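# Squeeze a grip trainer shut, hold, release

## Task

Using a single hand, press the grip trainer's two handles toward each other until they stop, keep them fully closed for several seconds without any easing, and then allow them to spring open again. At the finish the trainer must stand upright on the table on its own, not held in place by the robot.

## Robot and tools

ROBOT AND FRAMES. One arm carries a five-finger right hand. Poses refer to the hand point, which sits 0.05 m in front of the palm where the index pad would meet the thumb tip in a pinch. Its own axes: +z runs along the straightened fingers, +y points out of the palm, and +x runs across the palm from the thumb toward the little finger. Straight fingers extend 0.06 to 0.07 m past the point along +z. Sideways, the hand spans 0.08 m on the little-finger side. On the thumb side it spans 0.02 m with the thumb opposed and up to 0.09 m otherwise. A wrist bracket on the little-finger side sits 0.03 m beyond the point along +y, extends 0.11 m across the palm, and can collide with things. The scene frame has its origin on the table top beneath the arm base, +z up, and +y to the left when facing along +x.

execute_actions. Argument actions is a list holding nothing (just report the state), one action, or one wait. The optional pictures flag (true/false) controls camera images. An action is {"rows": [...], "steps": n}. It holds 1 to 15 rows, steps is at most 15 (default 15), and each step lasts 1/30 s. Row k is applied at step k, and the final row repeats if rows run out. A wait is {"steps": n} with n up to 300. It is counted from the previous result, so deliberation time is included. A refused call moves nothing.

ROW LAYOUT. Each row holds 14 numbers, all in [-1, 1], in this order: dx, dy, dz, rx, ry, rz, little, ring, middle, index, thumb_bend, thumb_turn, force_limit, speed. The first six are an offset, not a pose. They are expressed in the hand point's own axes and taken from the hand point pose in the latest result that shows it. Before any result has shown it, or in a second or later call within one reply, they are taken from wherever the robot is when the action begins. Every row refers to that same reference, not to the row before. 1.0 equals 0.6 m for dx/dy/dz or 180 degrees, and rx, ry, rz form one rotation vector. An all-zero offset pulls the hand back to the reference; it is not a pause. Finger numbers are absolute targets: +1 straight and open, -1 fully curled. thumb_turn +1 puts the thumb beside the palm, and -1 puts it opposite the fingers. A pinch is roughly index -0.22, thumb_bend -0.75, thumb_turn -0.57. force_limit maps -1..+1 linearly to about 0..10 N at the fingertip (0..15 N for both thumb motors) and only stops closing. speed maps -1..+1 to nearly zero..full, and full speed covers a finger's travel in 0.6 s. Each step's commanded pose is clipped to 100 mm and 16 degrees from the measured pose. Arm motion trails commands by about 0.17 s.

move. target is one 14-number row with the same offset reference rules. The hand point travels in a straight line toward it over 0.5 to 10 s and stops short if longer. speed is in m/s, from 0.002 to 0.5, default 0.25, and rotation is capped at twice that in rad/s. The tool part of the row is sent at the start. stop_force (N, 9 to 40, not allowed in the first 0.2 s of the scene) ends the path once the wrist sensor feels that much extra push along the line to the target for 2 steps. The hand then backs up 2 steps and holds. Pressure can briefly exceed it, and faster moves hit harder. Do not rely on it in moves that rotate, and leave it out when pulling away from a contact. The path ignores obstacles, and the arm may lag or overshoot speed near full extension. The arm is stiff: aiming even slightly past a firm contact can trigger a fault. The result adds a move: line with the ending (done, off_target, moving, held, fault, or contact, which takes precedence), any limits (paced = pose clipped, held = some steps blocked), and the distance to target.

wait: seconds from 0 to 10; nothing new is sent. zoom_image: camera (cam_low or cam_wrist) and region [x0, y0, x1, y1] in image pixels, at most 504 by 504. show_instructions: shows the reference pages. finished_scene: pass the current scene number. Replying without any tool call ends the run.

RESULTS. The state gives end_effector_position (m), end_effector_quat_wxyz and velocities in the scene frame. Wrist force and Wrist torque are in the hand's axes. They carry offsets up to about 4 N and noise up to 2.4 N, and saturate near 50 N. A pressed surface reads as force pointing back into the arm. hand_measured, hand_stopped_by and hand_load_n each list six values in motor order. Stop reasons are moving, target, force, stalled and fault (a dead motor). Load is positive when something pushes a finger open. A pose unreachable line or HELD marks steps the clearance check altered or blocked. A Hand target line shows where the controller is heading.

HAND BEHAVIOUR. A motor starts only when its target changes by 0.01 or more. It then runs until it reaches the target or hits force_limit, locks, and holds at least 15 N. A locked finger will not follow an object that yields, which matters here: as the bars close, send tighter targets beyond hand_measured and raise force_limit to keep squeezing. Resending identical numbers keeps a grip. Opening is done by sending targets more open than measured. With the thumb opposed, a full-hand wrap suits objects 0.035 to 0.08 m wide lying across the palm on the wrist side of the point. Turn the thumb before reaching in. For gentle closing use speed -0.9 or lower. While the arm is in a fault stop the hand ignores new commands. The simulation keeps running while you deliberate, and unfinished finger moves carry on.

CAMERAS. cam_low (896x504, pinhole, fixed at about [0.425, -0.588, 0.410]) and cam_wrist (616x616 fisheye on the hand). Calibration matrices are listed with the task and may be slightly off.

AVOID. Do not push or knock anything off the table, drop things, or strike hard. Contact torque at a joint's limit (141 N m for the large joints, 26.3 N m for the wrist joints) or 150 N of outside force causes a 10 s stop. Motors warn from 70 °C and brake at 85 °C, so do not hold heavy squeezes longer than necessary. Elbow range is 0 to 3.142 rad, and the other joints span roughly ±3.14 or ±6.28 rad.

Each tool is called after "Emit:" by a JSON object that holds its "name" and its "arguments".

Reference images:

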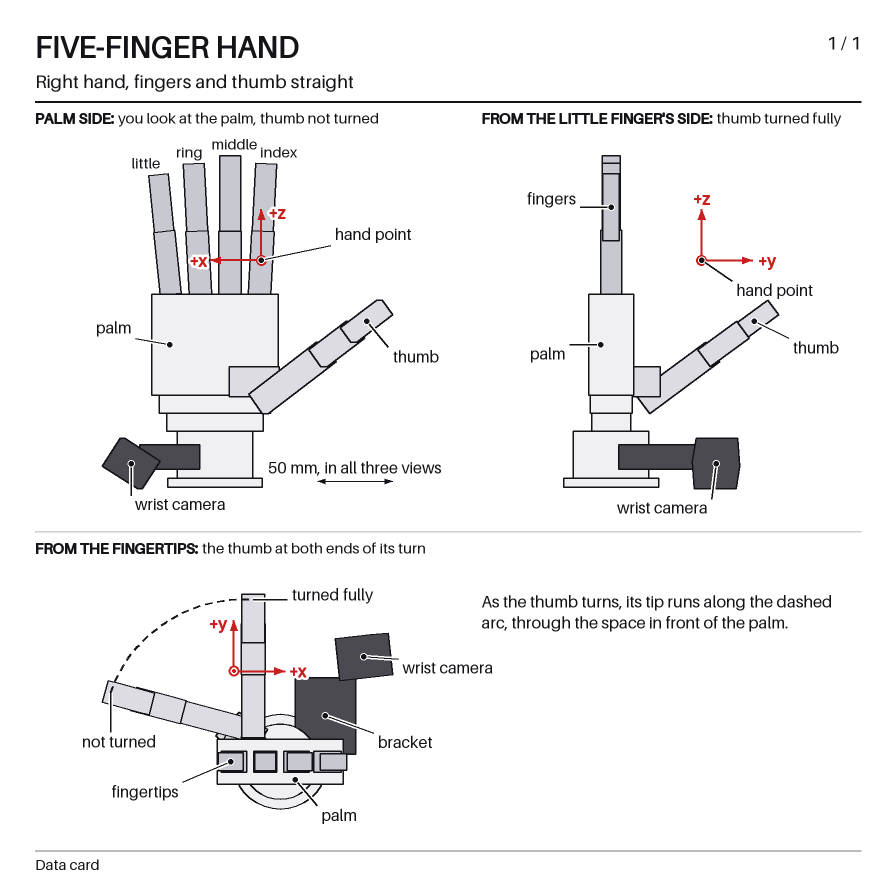

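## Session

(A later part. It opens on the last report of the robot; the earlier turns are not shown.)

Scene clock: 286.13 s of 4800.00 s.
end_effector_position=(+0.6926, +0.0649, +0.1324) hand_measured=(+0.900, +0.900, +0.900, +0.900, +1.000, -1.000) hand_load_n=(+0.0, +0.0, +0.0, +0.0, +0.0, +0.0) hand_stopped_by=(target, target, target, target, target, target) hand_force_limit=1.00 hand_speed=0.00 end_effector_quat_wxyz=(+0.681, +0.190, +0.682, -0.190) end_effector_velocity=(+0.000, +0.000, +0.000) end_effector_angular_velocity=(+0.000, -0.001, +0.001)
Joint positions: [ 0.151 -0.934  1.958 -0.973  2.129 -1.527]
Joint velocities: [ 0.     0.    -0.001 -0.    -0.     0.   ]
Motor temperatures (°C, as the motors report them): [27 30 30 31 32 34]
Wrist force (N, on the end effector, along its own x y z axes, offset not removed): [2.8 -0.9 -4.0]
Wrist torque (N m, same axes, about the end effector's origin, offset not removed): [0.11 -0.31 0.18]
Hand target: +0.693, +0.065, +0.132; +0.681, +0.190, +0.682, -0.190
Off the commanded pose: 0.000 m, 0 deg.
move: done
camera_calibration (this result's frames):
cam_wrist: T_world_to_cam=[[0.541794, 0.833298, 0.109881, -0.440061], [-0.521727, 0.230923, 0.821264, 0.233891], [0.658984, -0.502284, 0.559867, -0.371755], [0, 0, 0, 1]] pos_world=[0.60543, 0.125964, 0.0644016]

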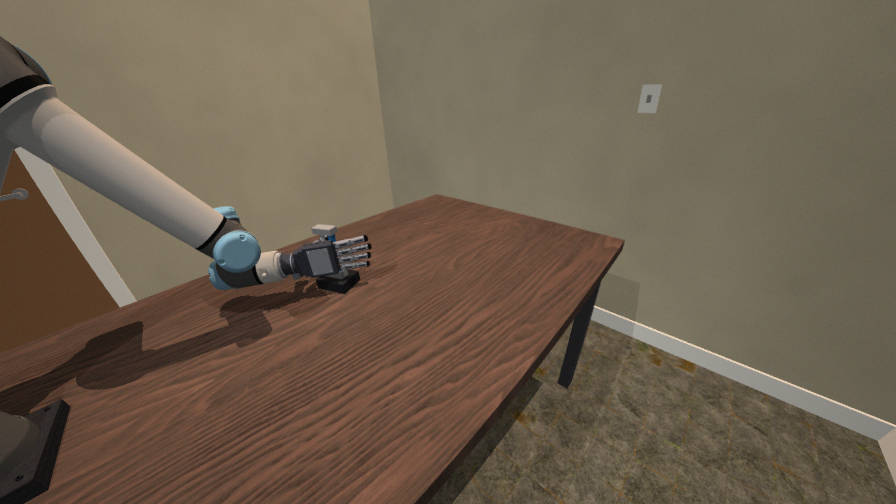

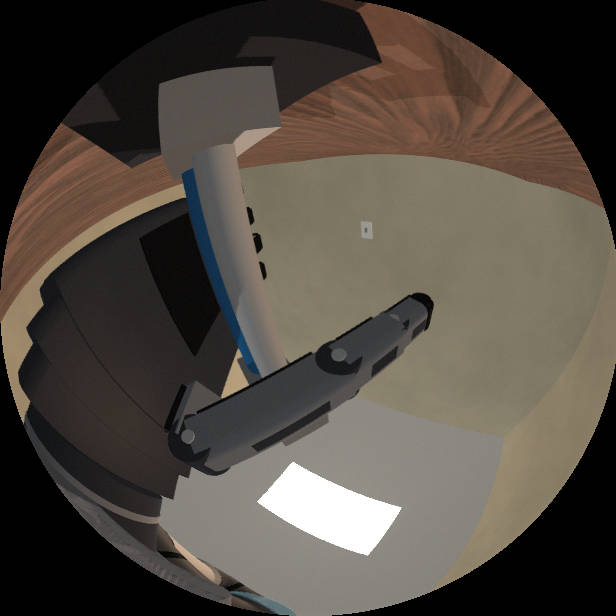

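Emit:
{"name": "move", "arguments": {"target": [0,-0.023,-0.095,-0.085,0,0,0.9,0.9,0.9,0.9,1,-1,1,0], "speed": 0.06}}

Emit:
{"name": "move", "arguments": {"target": [0,0,0,0,0,0,0.6,0.6,0.6,0.6,-0.5,-1,1,-0.6]}}

Emit:
{"name": "zoom_image", "arguments": {"camera": "cam_low", "region": [270, 200, 380, 310]}}

Scene clock: 301.93 s of 4800.00 s.
end_effector_position=(+0.6369, +0.0825, +0.1326) hand_measured=(+0.900, +0.900, +0.900, +0.900, +1.000, -1.000) hand_load_n=(+0.0, +0.0, +0.0, +0.0, +0.0, +0.0) hand_stopped_by=(target, target, target, target, target, target) hand_force_limit=1.00 hand_speed=0.00 end_effector_quat_wxyz=(+0.700, +0.098, +0.701, -0.098) end_effector_velocity=(-0.002, +0.001, -0.001) end_effector_angular_velocity=(-0.002, +0.001, +0.013)
Joint positions: [ 0.022 -1.038  2.197 -1.121  1.735 -1.538]
Joint velocities: [-0.007 -0.002  0.009 -0.007 -0.02  -0.002]
Motor temperatures (°C, as the motors report them): [27 30 30 31 32 34]
Wrist force (N, on the end effector, along its own x y z axes, offset not removed): [-0.8 1.5 3.7]
Wrist torque (N m, same axes, about the end effector's origin, offset not removed): [0.10 -0.18 -0.19]
Hand target: +0.637, +0.083, +0.133; +0.700, +0.098, +0.701, -0.097
Off the commanded pose: 0.000 m, 0 deg.
After step 90, 10.23 s passed at rest.
move: done
camera_calibration (this result's frames):
cam_wrist: T_world_to_cam=[[0.304034, 0.946254, 0.1103, -0.282504], [-0.564441, 0.0856543, 0.821017, 0.239861], [0.767444, -0.311875, 0.560147, -0.411218], [0, 0, 0, 1]] pos_world=[0.536864, 0.118526, 0.0645728]

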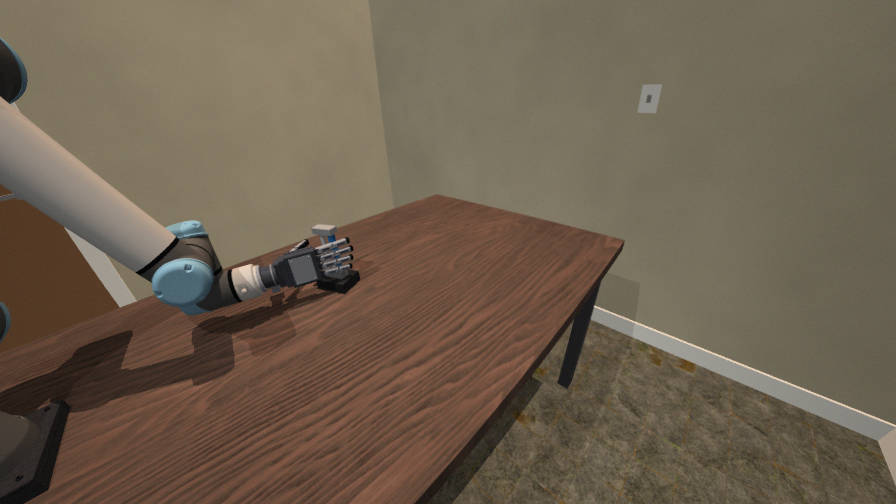

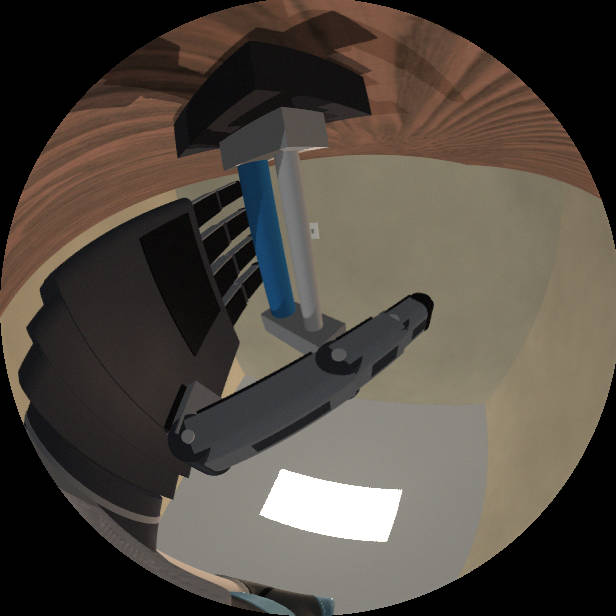

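Scene clock: 305.77 s of 4800.00 s.
end_effector_position=(+0.6370, +0.0825, +0.1326) hand_measured=(+0.600, +0.600, +0.600, +0.600, -0.500, -1.000) hand_load_n=(+0.5, +1.0, +0.0, +0.0, +0.0, +0.0) hand_stopped_by=(target, target, target, target, target, target) hand_force_limit=1.00 hand_speed=-0.60 end_effector_quat_wxyz=(+0.700, +0.098, +0.701, -0.098) end_effector_velocity=(+0.000, -0.000, +0.000) end_effector_angular_velocity=(+0.000, -0.001, +0.000)
Joint positions: [ 0.022 -1.038  2.197 -1.121  1.735 -1.538]
Joint velocities: [-0. -0.  0. -0. -0.  0.]
Motor temperatures (°C, as the motors report them): [27 30 30 31 32 34]
Wrist force (N, on the end effector, along its own x y z axes, offset not removed): [-4.0 -1.0 3.3]
Wrist torque (N m, same axes, about the end effector's origin, offset not removed): [0.26 0.31 -0.52]
Hand target: +0.637, +0.082, +0.133; +0.700, +0.098, +0.701, -0.098
Off the commanded pose: 0.000 m, 0 deg.
move: done
camera_calibration (this result's frames):
cam_wrist: T_world_to_cam=[[0.304033, 0.946256, 0.110284, -0.282503], [-0.564444, 0.0856687, 0.821014, 0.239862], [0.767442, -0.311865, 0.560155, -0.411223], [0, 0, 0, 1]] pos_world=[0.536868, 0.118526, 0.0645743]

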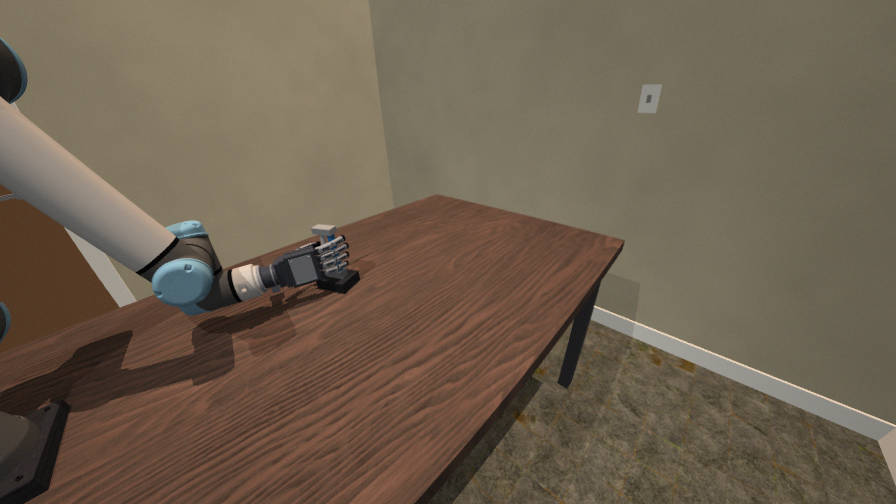

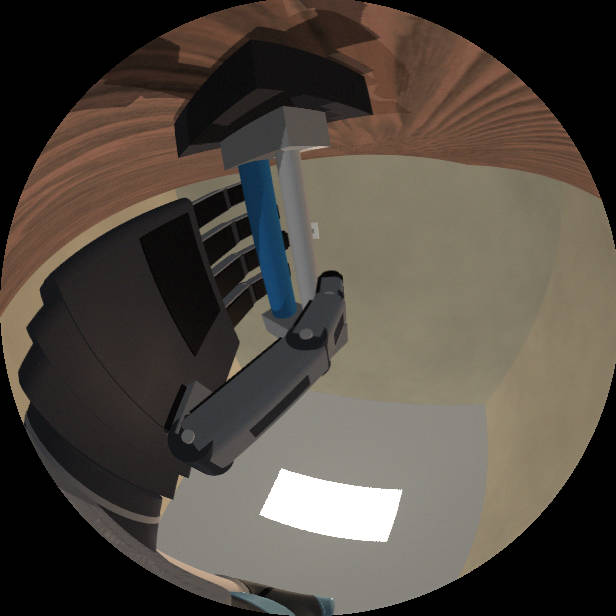

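Region (270, 200, 380, 310) of cam_low's 896x504 image, scaled by 4.582, with more detail than that image has.

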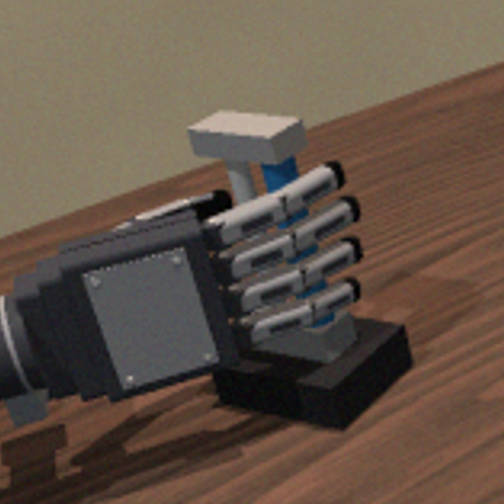

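Emit:
{"name": "move", "arguments": {"target": [0,0,0.012,0,0,0,0.6,0.6,0.6,0.6,-0.5,-1,1,-0.8], "speed": 0.02}}

Emit:
{"name": "move", "arguments": {"target": [0,0,0,0,0,0,0.6,0.6,0.6,0.6,-1,-1,1,-0.8]}}

Emit:
{"name": "move", "arguments": {"target": [0,0,0,0,0,0,0.3,0.3,0.3,0.3,-1,-1,1,-0.9]}}

Emit:
{"name": "zoom_image", "arguments": {"camera": "cam_low", "region": [270, 200, 380, 310]}}

Scene clock: 312.53 s of 4800.00 s.
end_effector_position=(+0.6436, +0.0806, +0.1326) hand_measured=(+0.600, +0.600, +0.600, +0.600, -0.500, -1.000) hand_load_n=(+0.0, +0.0, +0.0, +0.0, +0.0, +0.0) hand_stopped_by=(target, target, target, target, target, target) hand_force_limit=1.00 hand_speed=-0.80 end_effector_quat_wxyz=(+0.700, +0.098, +0.701, -0.098) end_effector_velocity=(+0.002, -0.001, -0.000) end_effector_angular_velocity=(+0.001, +0.001, -0.001)
Joint positions: [ 0.019 -1.03   2.179 -1.111  1.732 -1.538]
Joint velocities: [-0.001  0.003 -0.006  0.004 -0.001  0.001]
Motor temperatures (°C, as the motors report them): [27 30 30 31 32 34]
Wrist force (N, on the end effector, along its own x y z axes, offset not removed): [-0.6 0.4 -0.4]
Wrist torque (N m, same axes, about the end effector's origin, offset not removed): [0.11 -0.01 0.15]
Hand target: +0.644, +0.080, +0.133; +0.700, +0.098, +0.701, -0.098
Off the commanded pose: 0.000 m, 0 deg.
After step 90, 3.03 s passed at rest.
move: done
camera_calibration (this result's frames):
cam_wrist: T_world_to_cam=[[0.304027, 0.946243, 0.110418, -0.28273], [-0.564478, 0.0855633, 0.821002, 0.243808], [0.767419, -0.311935, 0.560147, -0.416874], [0, 0, 0, 1]] pos_world=[0.543499, 0.116633, 0.0645621]

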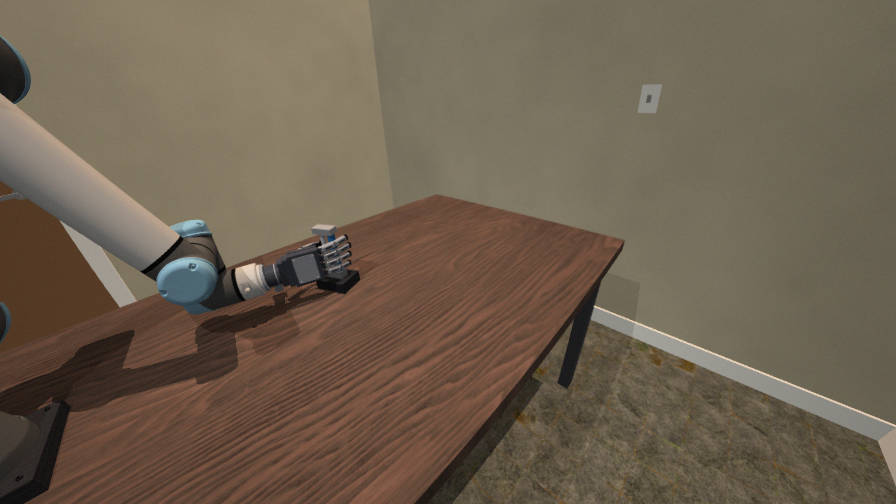

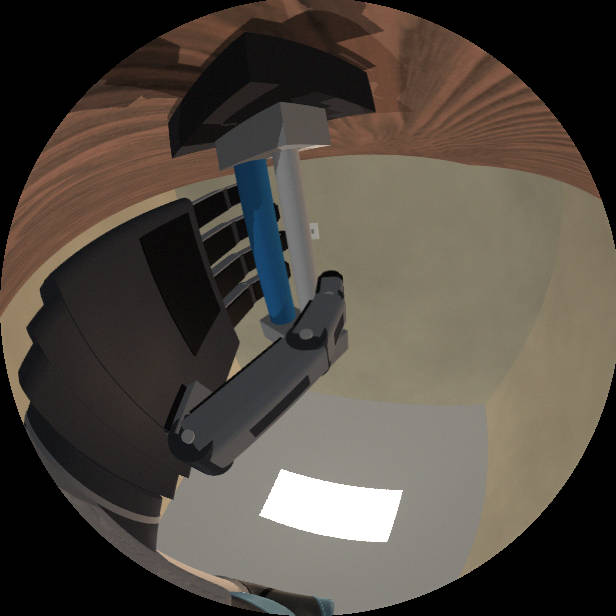

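Scene clock: 315.20 s of 4800.00 s.
end_effector_position=(+0.6436, +0.0806, +0.1326) hand_measured=(+0.600, +0.600, +0.600, +0.600, -0.976, -1.000) hand_load_n=(+0.5, +2.5, +2.0, +3.0, +13.5, +1.0) hand_stopped_by=(target, target, target, target, force, target) hand_force_limit=1.00 hand_speed=-0.80 end_effector_quat_wxyz=(+0.700, +0.098, +0.701, -0.098) end_effector_velocity=(+0.000, -0.000, +0.000) end_effector_angular_velocity=(-0.001, -0.001, +0.000)
Joint positions: [ 0.019 -1.03   2.179 -1.111  1.732 -1.538]
Joint velocities: [-0.    -0.    -0.    -0.    -0.    -0.001]
Motor temperatures (°C, as the motors report them): [27 30 30 31 32 34]
Wrist force (N, on the end effector, along its own x y z axes, offset not removed): [-5.1 -0.4 2.2]
Wrist torque (N m, same axes, about the end effector's origin, offset not removed): [-0.32 0.51 -0.52]
Hand target: +0.644, +0.081, +0.133; +0.700, +0.098, +0.701, -0.098
Off the commanded pose: 0.000 m, 0 deg.
move: done
camera_calibration (this result's frames):
cam_wrist: T_world_to_cam=[[0.304043, 0.946237, 0.110421, -0.282735], [-0.564492, 0.0855757, 0.820991, 0.243814], [0.767403, -0.311948, 0.560162, -0.416869], [0, 0, 0, 1]] pos_world=[0.543501, 0.116629, 0.0645649]

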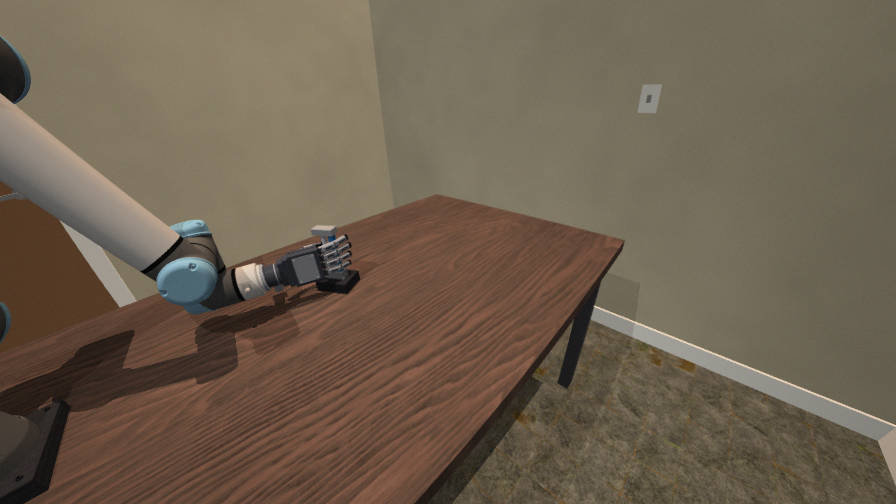

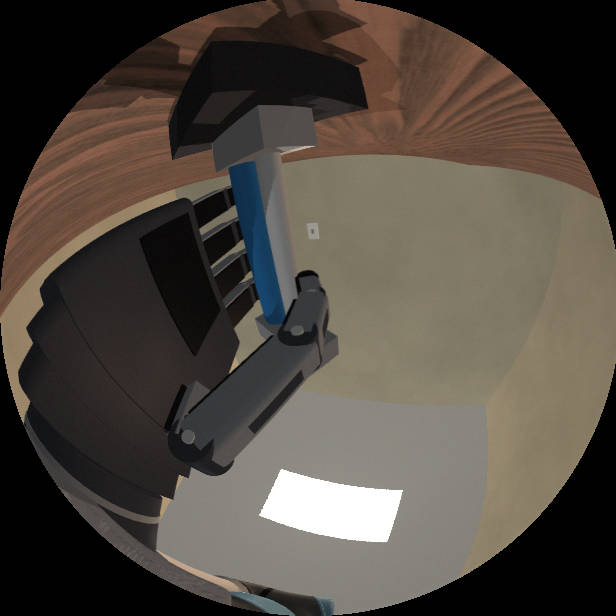

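Scene clock: 317.27 s of 4800.00 s.
end_effector_position=(+0.6436, +0.0806, +0.1326) hand_measured=(+0.302, +0.302, +0.302, +0.302, -0.928, -1.000) hand_load_n=(+4.0, +6.5, +6.0, +7.5, +33.0, +3.0) hand_stopped_by=(target, target, target, target, force, target) hand_force_limit=1.00 hand_speed=-0.90 end_effector_quat_wxyz=(+0.700, +0.098, +0.701, -0.098) end_effector_velocity=(+0.000, -0.000, -0.000) end_effector_angular_velocity=(+0.001, +0.000, -0.000)
Joint positions: [ 0.019 -1.03   2.179 -1.111  1.732 -1.538]
Joint velocities: [-0.     0.001 -0.    -0.     0.     0.001]
Motor temperatures (°C, as the motors report them): [27 30 30 31 32 34]
Wrist force (N, on the end effector, along its own x y z axes, offset not removed): [8.7 0.1 0.5]
Wrist torque (N m, same axes, about the end effector's origin, offset not removed): [0.08 -1.32 0.19]
Hand target: +0.644, +0.081, +0.133; +0.700, +0.098, +0.701, -0.098
Off the commanded pose: 0.000 m, 0 deg.
move: done
camera_calibration (this result's frames):
cam_wrist: T_world_to_cam=[[0.304042, 0.946237, 0.110422, -0.282736], [-0.564496, 0.0855764, 0.820988, 0.243815], [0.7674, -0.311948, 0.560166, -0.41687], [0, 0, 0, 1]] pos_world=[0.543502, 0.116629, 0.0645678]

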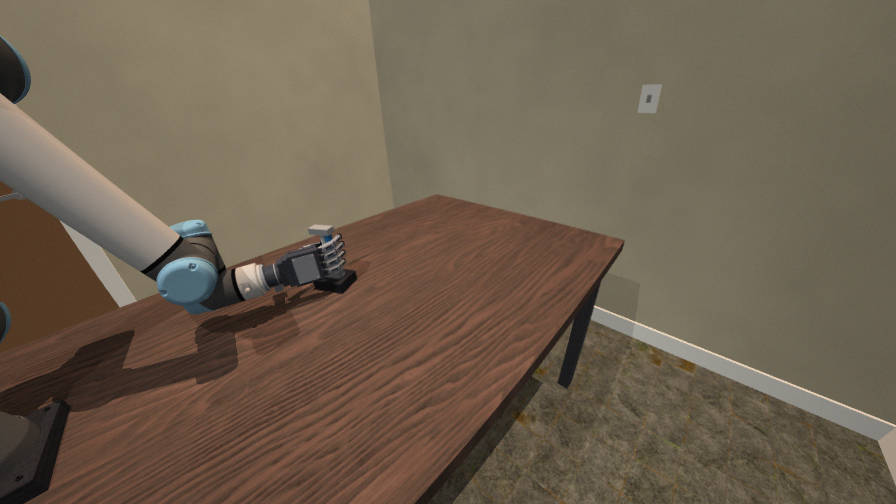

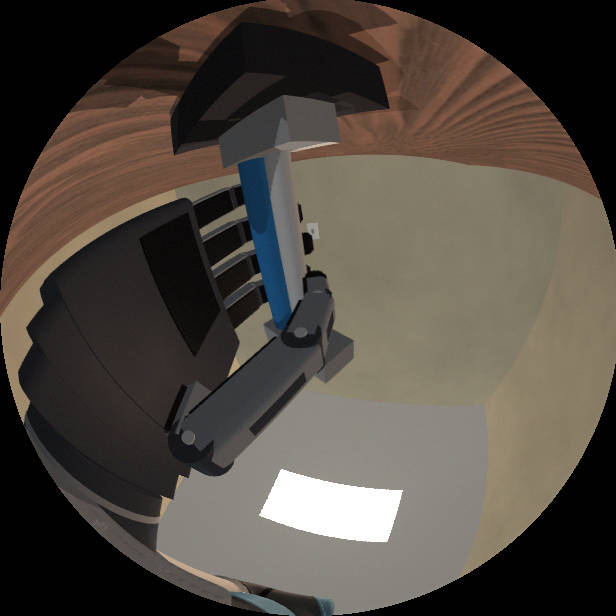

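Region (270, 200, 380, 310) of cam_low's 896x504 image, scaled by 4.582, with more detail than that image has.

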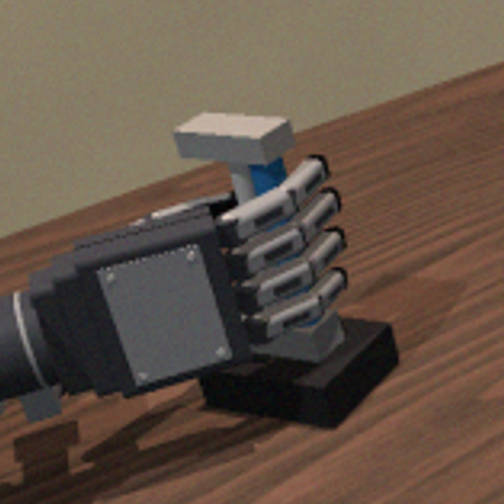

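Emit:
{"name": "wait", "arguments": {"seconds": 3}}

Emit:
{"name": "zoom_image", "arguments": {"camera": "cam_low", "region": [300, 215, 350, 265]}}

Emit:
{"name": "zoom_image", "arguments": {"camera": "cam_wrist", "region": [190, 80, 370, 260]}}

Scene clock: 327.57 s of 4800.00 s.
end_effector_position=(+0.6436, +0.0806, +0.1326) hand_measured=(+0.302, +0.302, +0.302, +0.302, -0.928, -1.000) hand_load_n=(+4.0, +6.5, +6.0, +7.5, +33.0, +3.0) hand_stopped_by=(target, target, target, target, force, target) hand_force_limit=1.00 hand_speed=-0.90 end_effector_quat_wxyz=(+0.700, +0.098, +0.701, -0.098) end_effector_velocity=(+0.000, +0.000, -0.000) end_effector_angular_velocity=(+0.001, -0.000, +0.000)
Joint positions: [ 0.019 -1.03   2.179 -1.111  1.732 -1.538]
Joint velocities: [ 0.     0.    -0.     0.    -0.     0.001]
Motor temperatures (°C, as the motors report them): [27 30 30 31 32 34]
Wrist force (N, on the end effector, along its own x y z axes, offset not removed): [2.5 2.3 -1.1]
Wrist torque (N m, same axes, about the end effector's origin, offset not removed): [0.60 -0.37 -0.16]
Hand target: +0.644, +0.081, +0.133; +0.700, +0.098, +0.701, -0.098
Off the commanded pose: 0.000 m, 0 deg.
Steps of this call (steps 1 to 90: nothing new was sent; then 7.30 s passed at rest). Readings (end_effector_position | what the end effector reports):
1: (+0.6436, +0.0806, +0.1326) | hand_measured=(+0.302, +0.302, +0.302, +0.302, -0.928, -1.000) hand_load_n=(+4.0, +6.5, +6.0, +7.5, +33.0, +3.0) hand_stopped_by=(target, target, target, target, force, target) hand_force_limit=1.00 hand_speed=-0.90
2: (+0.6436, +0.0806, +0.1326) | hand_measured=(+0.302, +0.302, +0.302, +0.302, -0.928, -1.000) hand_load_n=(+4.0, +6.5, +6.0, +7.5, +33.0, +3.0) hand_stopped_by=(target, target, target, target, force, target) hand_force_limit=1.00 hand_speed=-0.90
4: (+0.6436, +0.0806, +0.1326) | hand_measured=(+0.302, +0.302, +0.302, +0.302, -0.928, -1.000) hand_load_n=(+4.0, +6.5, +6.0, +7.5, +33.0, +3.0) hand_stopped_by=(target, target, target, target, force, target) hand_force_limit=1.00 hand_speed=-0.90
8: (+0.6436, +0.0806, +0.1326) | hand_measured=(+0.302, +0.302, +0.302, +0.302, -0.928, -1.000) hand_load_n=(+4.0, +6.5, +6.0, +7.5, +33.0, +3.0) hand_stopped_by=(target, target, target, target, force, target) hand_force_limit=1.00 hand_speed=-0.90
90: the state above
camera_calibration (this result's frames):
cam_wrist: T_world_to_cam=[[0.304042, 0.946237, 0.110422, -0.282736], [-0.564496, 0.0855761, 0.820987, 0.243815], [0.7674, -0.311948, 0.560166, -0.41687], [0, 0, 0, 1]] pos_world=[0.543502, 0.116629, 0.0645679]

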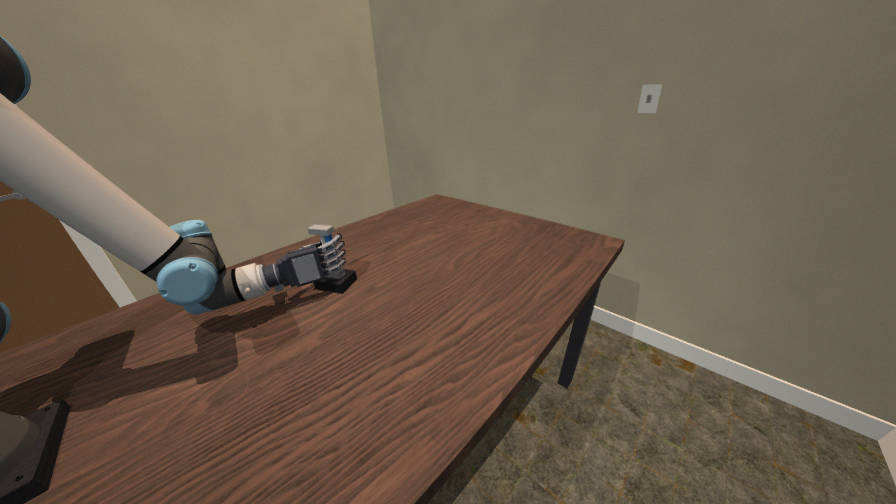

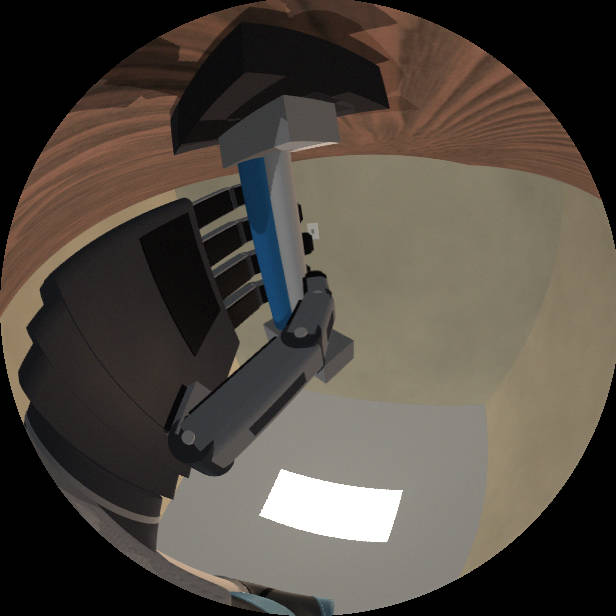

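Region (300, 215, 350, 265) of cam_low's 896x504 image, scaled by 10.080, with more detail than that image has.

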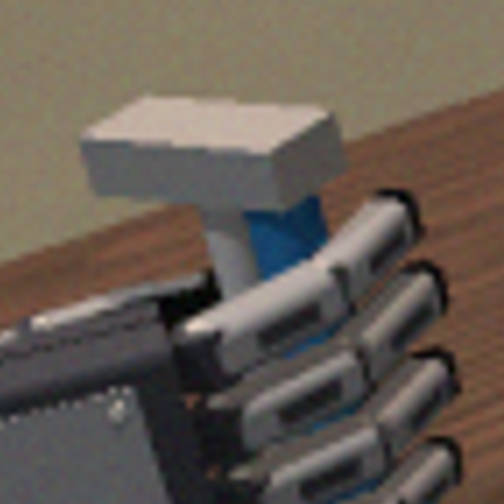

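Region (190, 80, 370, 260) of cam_wrist's 616x616 image, scaled by 2.800, with more detail than that image has.

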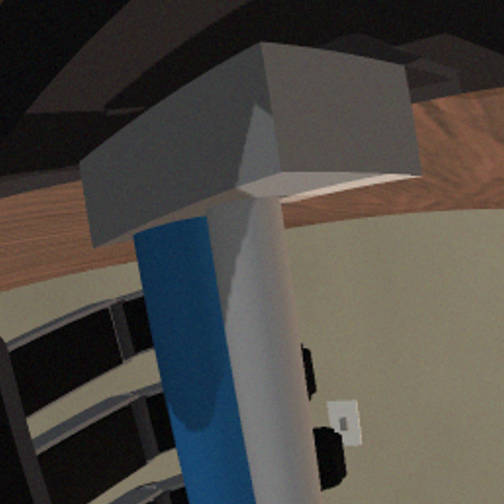

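Emit:
{"name": "move", "arguments": {"target": [0,0,0,0,0,0,0.22,0.22,0.22,0.22,-1,-1,1,-0.95]}}

Emit:
{"name": "zoom_image", "arguments": {"camera": "cam_low", "region": [300, 215, 350, 265]}}

Scene clock: 338.63 s of 4800.00 s.
end_effector_position=(+0.6436, +0.0806, +0.1326) hand_measured=(+0.222, +0.222, +0.222, +0.222, -0.798, -1.000) hand_load_n=(+4.0, +6.5, +6.0, +7.0, +33.0, +3.0) hand_stopped_by=(target, target, target, target, force, target) hand_force_limit=1.00 hand_speed=-0.95 end_effector_quat_wxyz=(+0.700, +0.098, +0.701, -0.098) end_effector_velocity=(-0.000, -0.000, -0.001) end_effector_angular_velocity=(-0.001, +0.002, -0.000)
Joint positions: [ 0.019 -1.03   2.179 -1.111  1.732 -1.538]
Joint velocities: [-0.     0.001  0.    -0.    -0.    -0.001]
Motor temperatures (°C, as the motors report them): [27 30 30 31 32 34]
Wrist force (N, on the end effector, along its own x y z axes, offset not removed): [3.9 1.1 2.5]
Wrist torque (N m, same axes, about the end effector's origin, offset not removed): [0.29 -0.68 -0.44]
Hand target: +0.644, +0.081, +0.133; +0.700, +0.098, +0.701, -0.098
Off the commanded pose: 0.000 m, 0 deg.
After step 90, 6.83 s passed at rest.
move: done
camera_calibration (this result's frames):
cam_wrist: T_world_to_cam=[[0.304042, 0.946237, 0.110422, -0.282736], [-0.564496, 0.0855762, 0.820988, 0.243815], [0.7674, -0.311948, 0.560166, -0.41687], [0, 0, 0, 1]] pos_world=[0.543502, 0.116629, 0.0645679]

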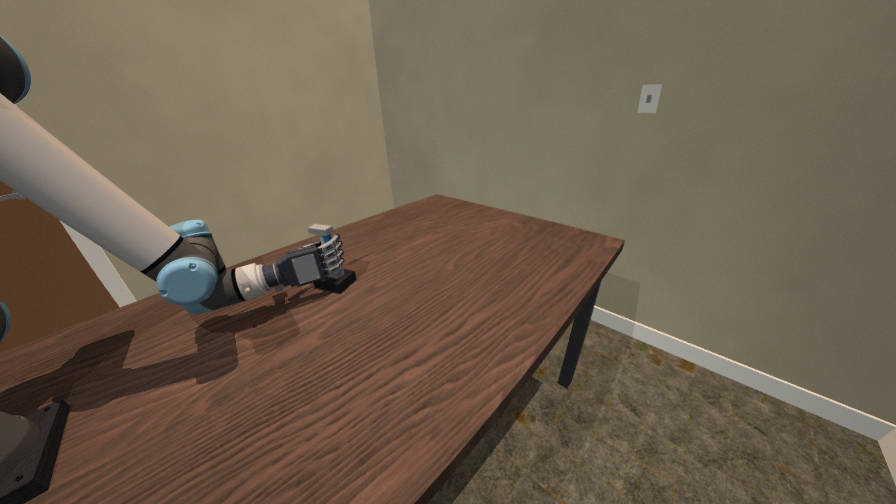

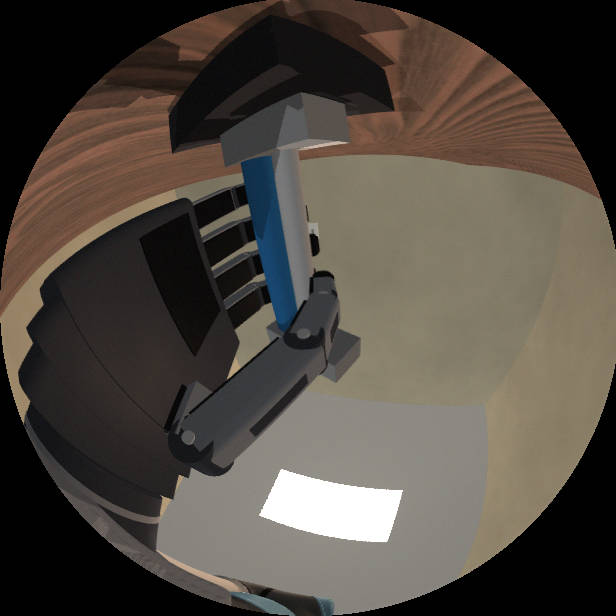

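Region (300, 215, 350, 265) of cam_low's 896x504 image, scaled by 10.080, with more detail than that image has.

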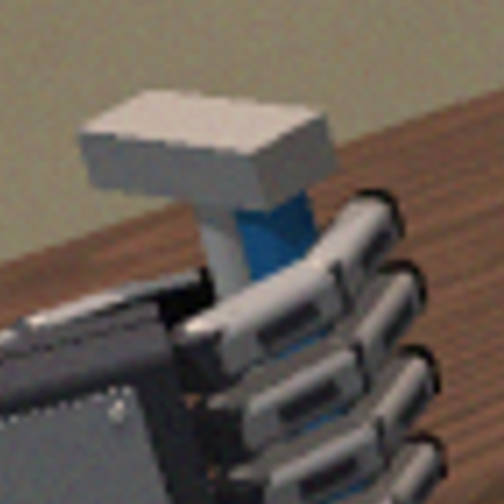

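Emit:
{"name": "move", "arguments": {"target": [0,0,0,0,0,0,0.24,0.24,0.24,0.24,-1,-1,1,-0.95]}}

Emit:
{"name": "execute_actions", "arguments": {"actions": [{"rows":[[0,0,0,0,0,0,0.26,0.26,0.26,0.26,-1,-1,1,-0.95]],"steps":15}], "pictures": false}}

Emit:
{"name": "execute_actions", "arguments": {"actions": [{"rows":[[0,0,0,0,0,0,0.3,0.3,0.3,0.3,-1,-1,1,-0.95]],"steps":15}], "pictures": false}}

Emit:
{"name": "execute_actions", "arguments": {"actions": [{"rows":[[0,0,0,0,0,0,0.34,0.34,0.34,0.34,-1,-1,1,-0.95]],"steps":15}], "pictures": false}}

Scene clock: 347.63 s of 4800.00 s.
end_effector_position=(+0.6436, +0.0806, +0.1326) hand_measured=(+0.240, +0.240, +0.242, +0.242, -0.798, -1.000) hand_load_n=(+1.5, +4.5, +5.0, +7.5, +31.5, +3.5) hand_stopped_by=(target, target, target, target, force, target) hand_force_limit=1.00 hand_speed=-0.95 end_effector_quat_wxyz=(+0.700, +0.098, +0.701, -0.098) end_effector_velocity=(-0.000, -0.000, -0.000) end_effector_angular_velocity=(-0.000, +0.000, -0.000)
Joint positions: [ 0.019 -1.03   2.179 -1.111  1.732 -1.538]
Joint velocities: [-0.  0. -0.  0.  0. -0.]
Motor temperatures (°C, as the motors report them): [27 30 30 31 32 34]
Wrist force (N, on the end effector, along its own x y z axes, offset not removed): [-0.5 3.0 -2.1]
Wrist torque (N m, same axes, about the end effector's origin, offset not removed): [0.24 0.17 -0.13]
Hand target: +0.644, +0.081, +0.133; +0.700, +0.098, +0.701, -0.098
Off the commanded pose: 0.000 m, 0 deg.
After step 90, 5.30 s passed at rest.
move: done
camera_calibration (this result's frames):
cam_wrist: T_world_to_cam=[[0.304038, 0.946239, 0.110422, -0.282736], [-0.564496, 0.0855739, 0.820988, 0.243815], [0.767401, -0.311945, 0.560166, -0.41687], [0, 0, 0, 1]] pos_world=[0.543502, 0.116631, 0.0645678]

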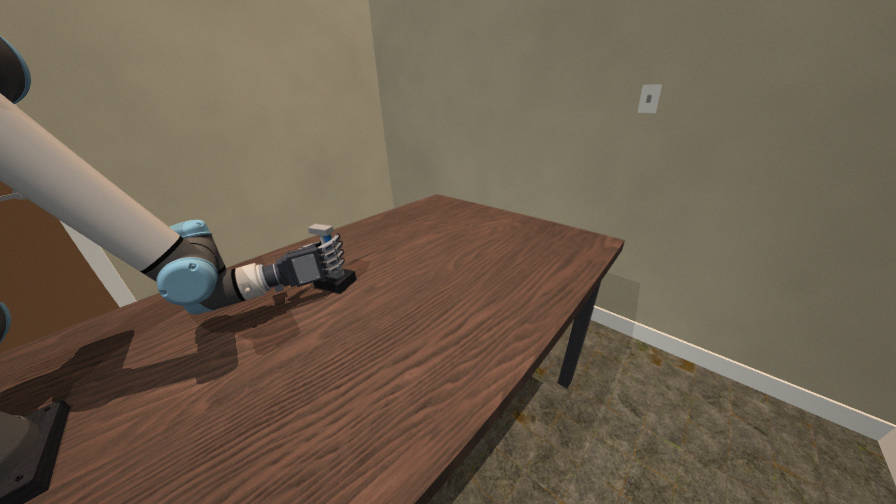

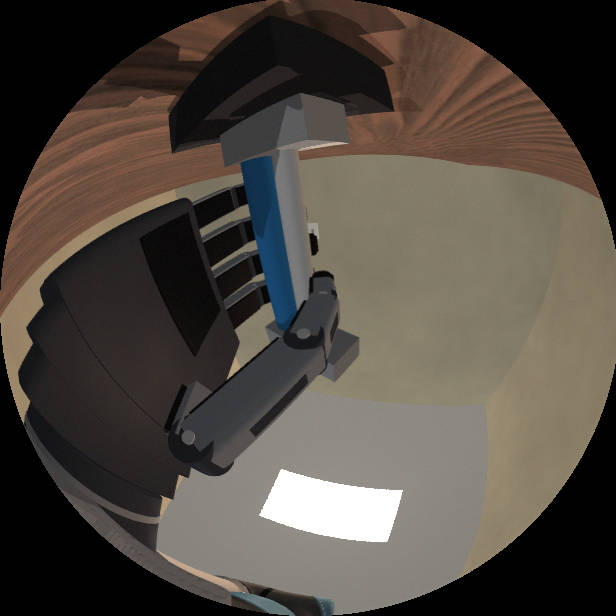

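Scene clock: 348.13 s of 4800.00 s.
end_effector_position=(+0.6436, +0.0806, +0.1326) hand_measured=(+0.260, +0.260, +0.262, +0.262, -0.798, -1.000) hand_load_n=(+1.0, +3.5, +4.5, +7.5, +29.5, +3.5) hand_stopped_by=(target, target, target, target, force, target) hand_force_limit=1.00 hand_speed=-0.95 end_effector_quat_wxyz=(+0.700, +0.098, +0.701, -0.098) end_effector_velocity=(-0.000, -0.000, +0.001) end_effector_angular_velocity=(-0.001, -0.001, -0.000)
Joint positions: [ 0.019 -1.03   2.179 -1.111  1.732 -1.538]
Joint velocities: [-0.    -0.001  0.    -0.     0.    -0.001]
Motor temperatures (°C, as the motors report them): [27 30 30 31 32 34]
Wrist force (N, on the end effector, along its own x y z axes, offset not removed): [-2.6 0.9 -4.1]
Wrist torque (N m, same axes, about the end effector's origin, offset not removed): [0.07 0.56 -0.20]
Hand target: +0.644, +0.081, +0.133; +0.700, +0.098, +0.701, -0.098
Off the commanded pose: 0.000 m, 0 deg.
Steps of this call (steps 1 to 15: all 15 steps of this action). Readings (end_effector_position | what the end effector reports):
1: (+0.6436, +0.0806, +0.1326) | hand_measured=(+0.240, +0.240, +0.242, +0.242, -0.798, -1.000) hand_load_n=(+1.5, +4.5, +5.0, +7.5, +31.5, +3.5) hand_stopped_by=(moving, moving, moving, moving, force, target) hand_force_limit=1.00 hand_speed=-0.95
2: (+0.6436, +0.0806, +0.1326) | hand_measured=(+0.240, +0.240, +0.242, +0.242, -0.798, -1.000) hand_load_n=(+1.5, +4.5, +5.0, +7.5, +31.5, +3.5) hand_stopped_by=(moving, moving, moving, moving, force, target) hand_force_limit=1.00 hand_speed=-0.95
4: (+0.6436, +0.0806, +0.1326) | hand_measured=(+0.242, +0.244, +0.244, +0.244, -0.798, -1.000) hand_load_n=(+1.5, +4.0, +5.0, +7.5, +31.5, +3.5) hand_stopped_by=(moving, moving, moving, moving, force, target) hand_force_limit=1.00 hand_speed=-0.95
8: (+0.6436, +0.0806, +0.1326) | hand_measured=(+0.254, +0.254, +0.254, +0.256, -0.798, -1.000) hand_load_n=(+1.0, +4.0, +4.5, +8.0, +30.0, +3.5) hand_stopped_by=(moving, moving, moving, moving, force, target) hand_force_limit=1.00 hand_speed=-0.95
15: the state above

Scene clock: 348.63 s of 4800.00 s.
end_effector_position=(+0.6436, +0.0806, +0.1326) hand_measured=(+0.294, +0.294, +0.294, +0.294, -0.798, -1.000) hand_load_n=(+0.5, +3.5, +4.0, +7.0, +27.0, +3.5) hand_stopped_by=(moving, moving, moving, moving, force, target) hand_force_limit=1.00 hand_speed=-0.95 end_effector_quat_wxyz=(+0.700, +0.098, +0.701, -0.098) end_effector_velocity=(+0.000, -0.000, +0.000) end_effector_angular_velocity=(+0.000, -0.001, -0.000)
Joint positions: [ 0.019 -1.03   2.179 -1.111  1.732 -1.538]
Joint velocities: [-0.     0.001 -0.001 -0.    -0.     0.   ]
Motor temperatures (°C, as the motors report them): [27 30 30 31 32 34]
Wrist force (N, on the end effector, along its own x y z axes, offset not removed): [2.2 1.7 -3.4]
Wrist torque (N m, same axes, about the end effector's origin, offset not removed): [0.09 -0.49 0.01]
Hand target: +0.644, +0.081, +0.133; +0.700, +0.098, +0.701, -0.098
Off the commanded pose: 0.000 m, 0 deg.
Steps of this call (steps 1 to 15: all 15 steps of this action). Readings (end_effector_position | what the end effector reports):
1: (+0.6436, +0.0806, +0.1326) | hand_measured=(+0.260, +0.260, +0.262, +0.262, -0.798, -1.000) hand_load_n=(+1.0, +3.5, +4.5, +7.5, +29.5, +3.5) hand_stopped_by=(moving, moving, moving, moving, force, target) hand_force_limit=1.00 hand_speed=-0.95
2: (+0.6436, +0.0806, +0.1326) | hand_measured=(+0.260, +0.260, +0.262, +0.262, -0.798, -1.000) hand_load_n=(+1.0, +3.5, +4.5, +7.5, +29.5, +3.5) hand_stopped_by=(moving, moving, moving, moving, force, target) hand_force_limit=1.00 hand_speed=-0.95
4: (+0.6436, +0.0806, +0.1326) | hand_measured=(+0.262, +0.264, +0.264, +0.264, -0.798, -1.000) hand_load_n=(+0.5, +3.5, +4.5, +8.0, +29.5, +3.5) hand_stopped_by=(moving, moving, moving, moving, force, target) hand_force_limit=1.00 hand_speed=-0.95
8: (+0.6436, +0.0806, +0.1326) | hand_measured=(+0.274, +0.274, +0.274, +0.276, -0.798, -1.000) hand_load_n=(+1.0, +3.5, +4.5, +7.5, +28.5, +3.5) hand_stopped_by=(moving, moving, moving, moving, force, target) hand_force_limit=1.00 hand_speed=-0.95
15: the state above

Scene clock: 349.13 s of 4800.00 s.
end_effector_position=(+0.6436, +0.0806, +0.1326) hand_measured=(+0.334, +0.336, +0.336, +0.336, -0.798, -1.000) hand_load_n=(+0.5, +3.0, +3.5, +6.0, +24.0, +3.0) hand_stopped_by=(moving, moving, moving, moving, force, target) hand_force_limit=1.00 hand_speed=-0.95 end_effector_quat_wxyz=(+0.700, +0.098, +0.701, -0.098) end_effector_velocity=(+0.000, +0.000, +0.000) end_effector_angular_velocity=(-0.001, -0.000, +0.000)
Joint positions: [ 0.019 -1.03   2.179 -1.111  1.732 -1.538]
Joint velocities: [ 0.    -0.001 -0.     0.    -0.    -0.001]
Motor temperatures (°C, as the motors report them): [27 30 30 31 32 34]
Wrist force (N, on the end effector, along its own x y z axes, offset not removed): [-2.2 5.6 -2.3]
Wrist torque (N m, same axes, about the end effector's origin, offset not removed): [0.64 0.52 -0.06]
Hand target: +0.644, +0.081, +0.133; +0.700, +0.098, +0.701, -0.098
Off the commanded pose: 0.000 m, 0 deg.
Steps of this call (steps 1 to 15: all 15 steps of this action). Readings (end_effector_position | what the end effector reports):
1: (+0.6436, +0.0806, +0.1326) | hand_measured=(+0.296, +0.296, +0.298, +0.298, -0.798, -1.000) hand_load_n=(+0.5, +3.0, +4.0, +7.0, +27.0, +3.5) hand_stopped_by=(moving, moving, moving, moving, force, target) hand_force_limit=1.00 hand_speed=-0.95
2: (+0.6436, +0.0806, +0.1326) | hand_measured=(+0.298, +0.300, +0.300, +0.300, -0.798, -1.000) hand_load_n=(+0.5, +3.0, +4.0, +7.0, +26.5, +3.5) hand_stopped_by=(moving, moving, moving, moving, force, target) hand_force_limit=1.00 hand_speed=-0.95
4: (+0.6436, +0.0806, +0.1326) | hand_measured=(+0.304, +0.304, +0.306, +0.306, -0.798, -1.000) hand_load_n=(+0.5, +3.0, +4.0, +7.0, +26.0, +3.0) hand_stopped_by=(moving, moving, moving, moving, force, target) hand_force_limit=1.00 hand_speed=-0.95
8: (+0.6436, +0.0806, +0.1326) | hand_measured=(+0.316, +0.316, +0.316, +0.316, -0.798, -1.000) hand_load_n=(+0.5, +3.0, +4.0, +6.5, +25.5, +3.0) hand_stopped_by=(moving, moving, moving, moving, force, target) hand_force_limit=1.00 hand_speed=-0.95
15: the state above


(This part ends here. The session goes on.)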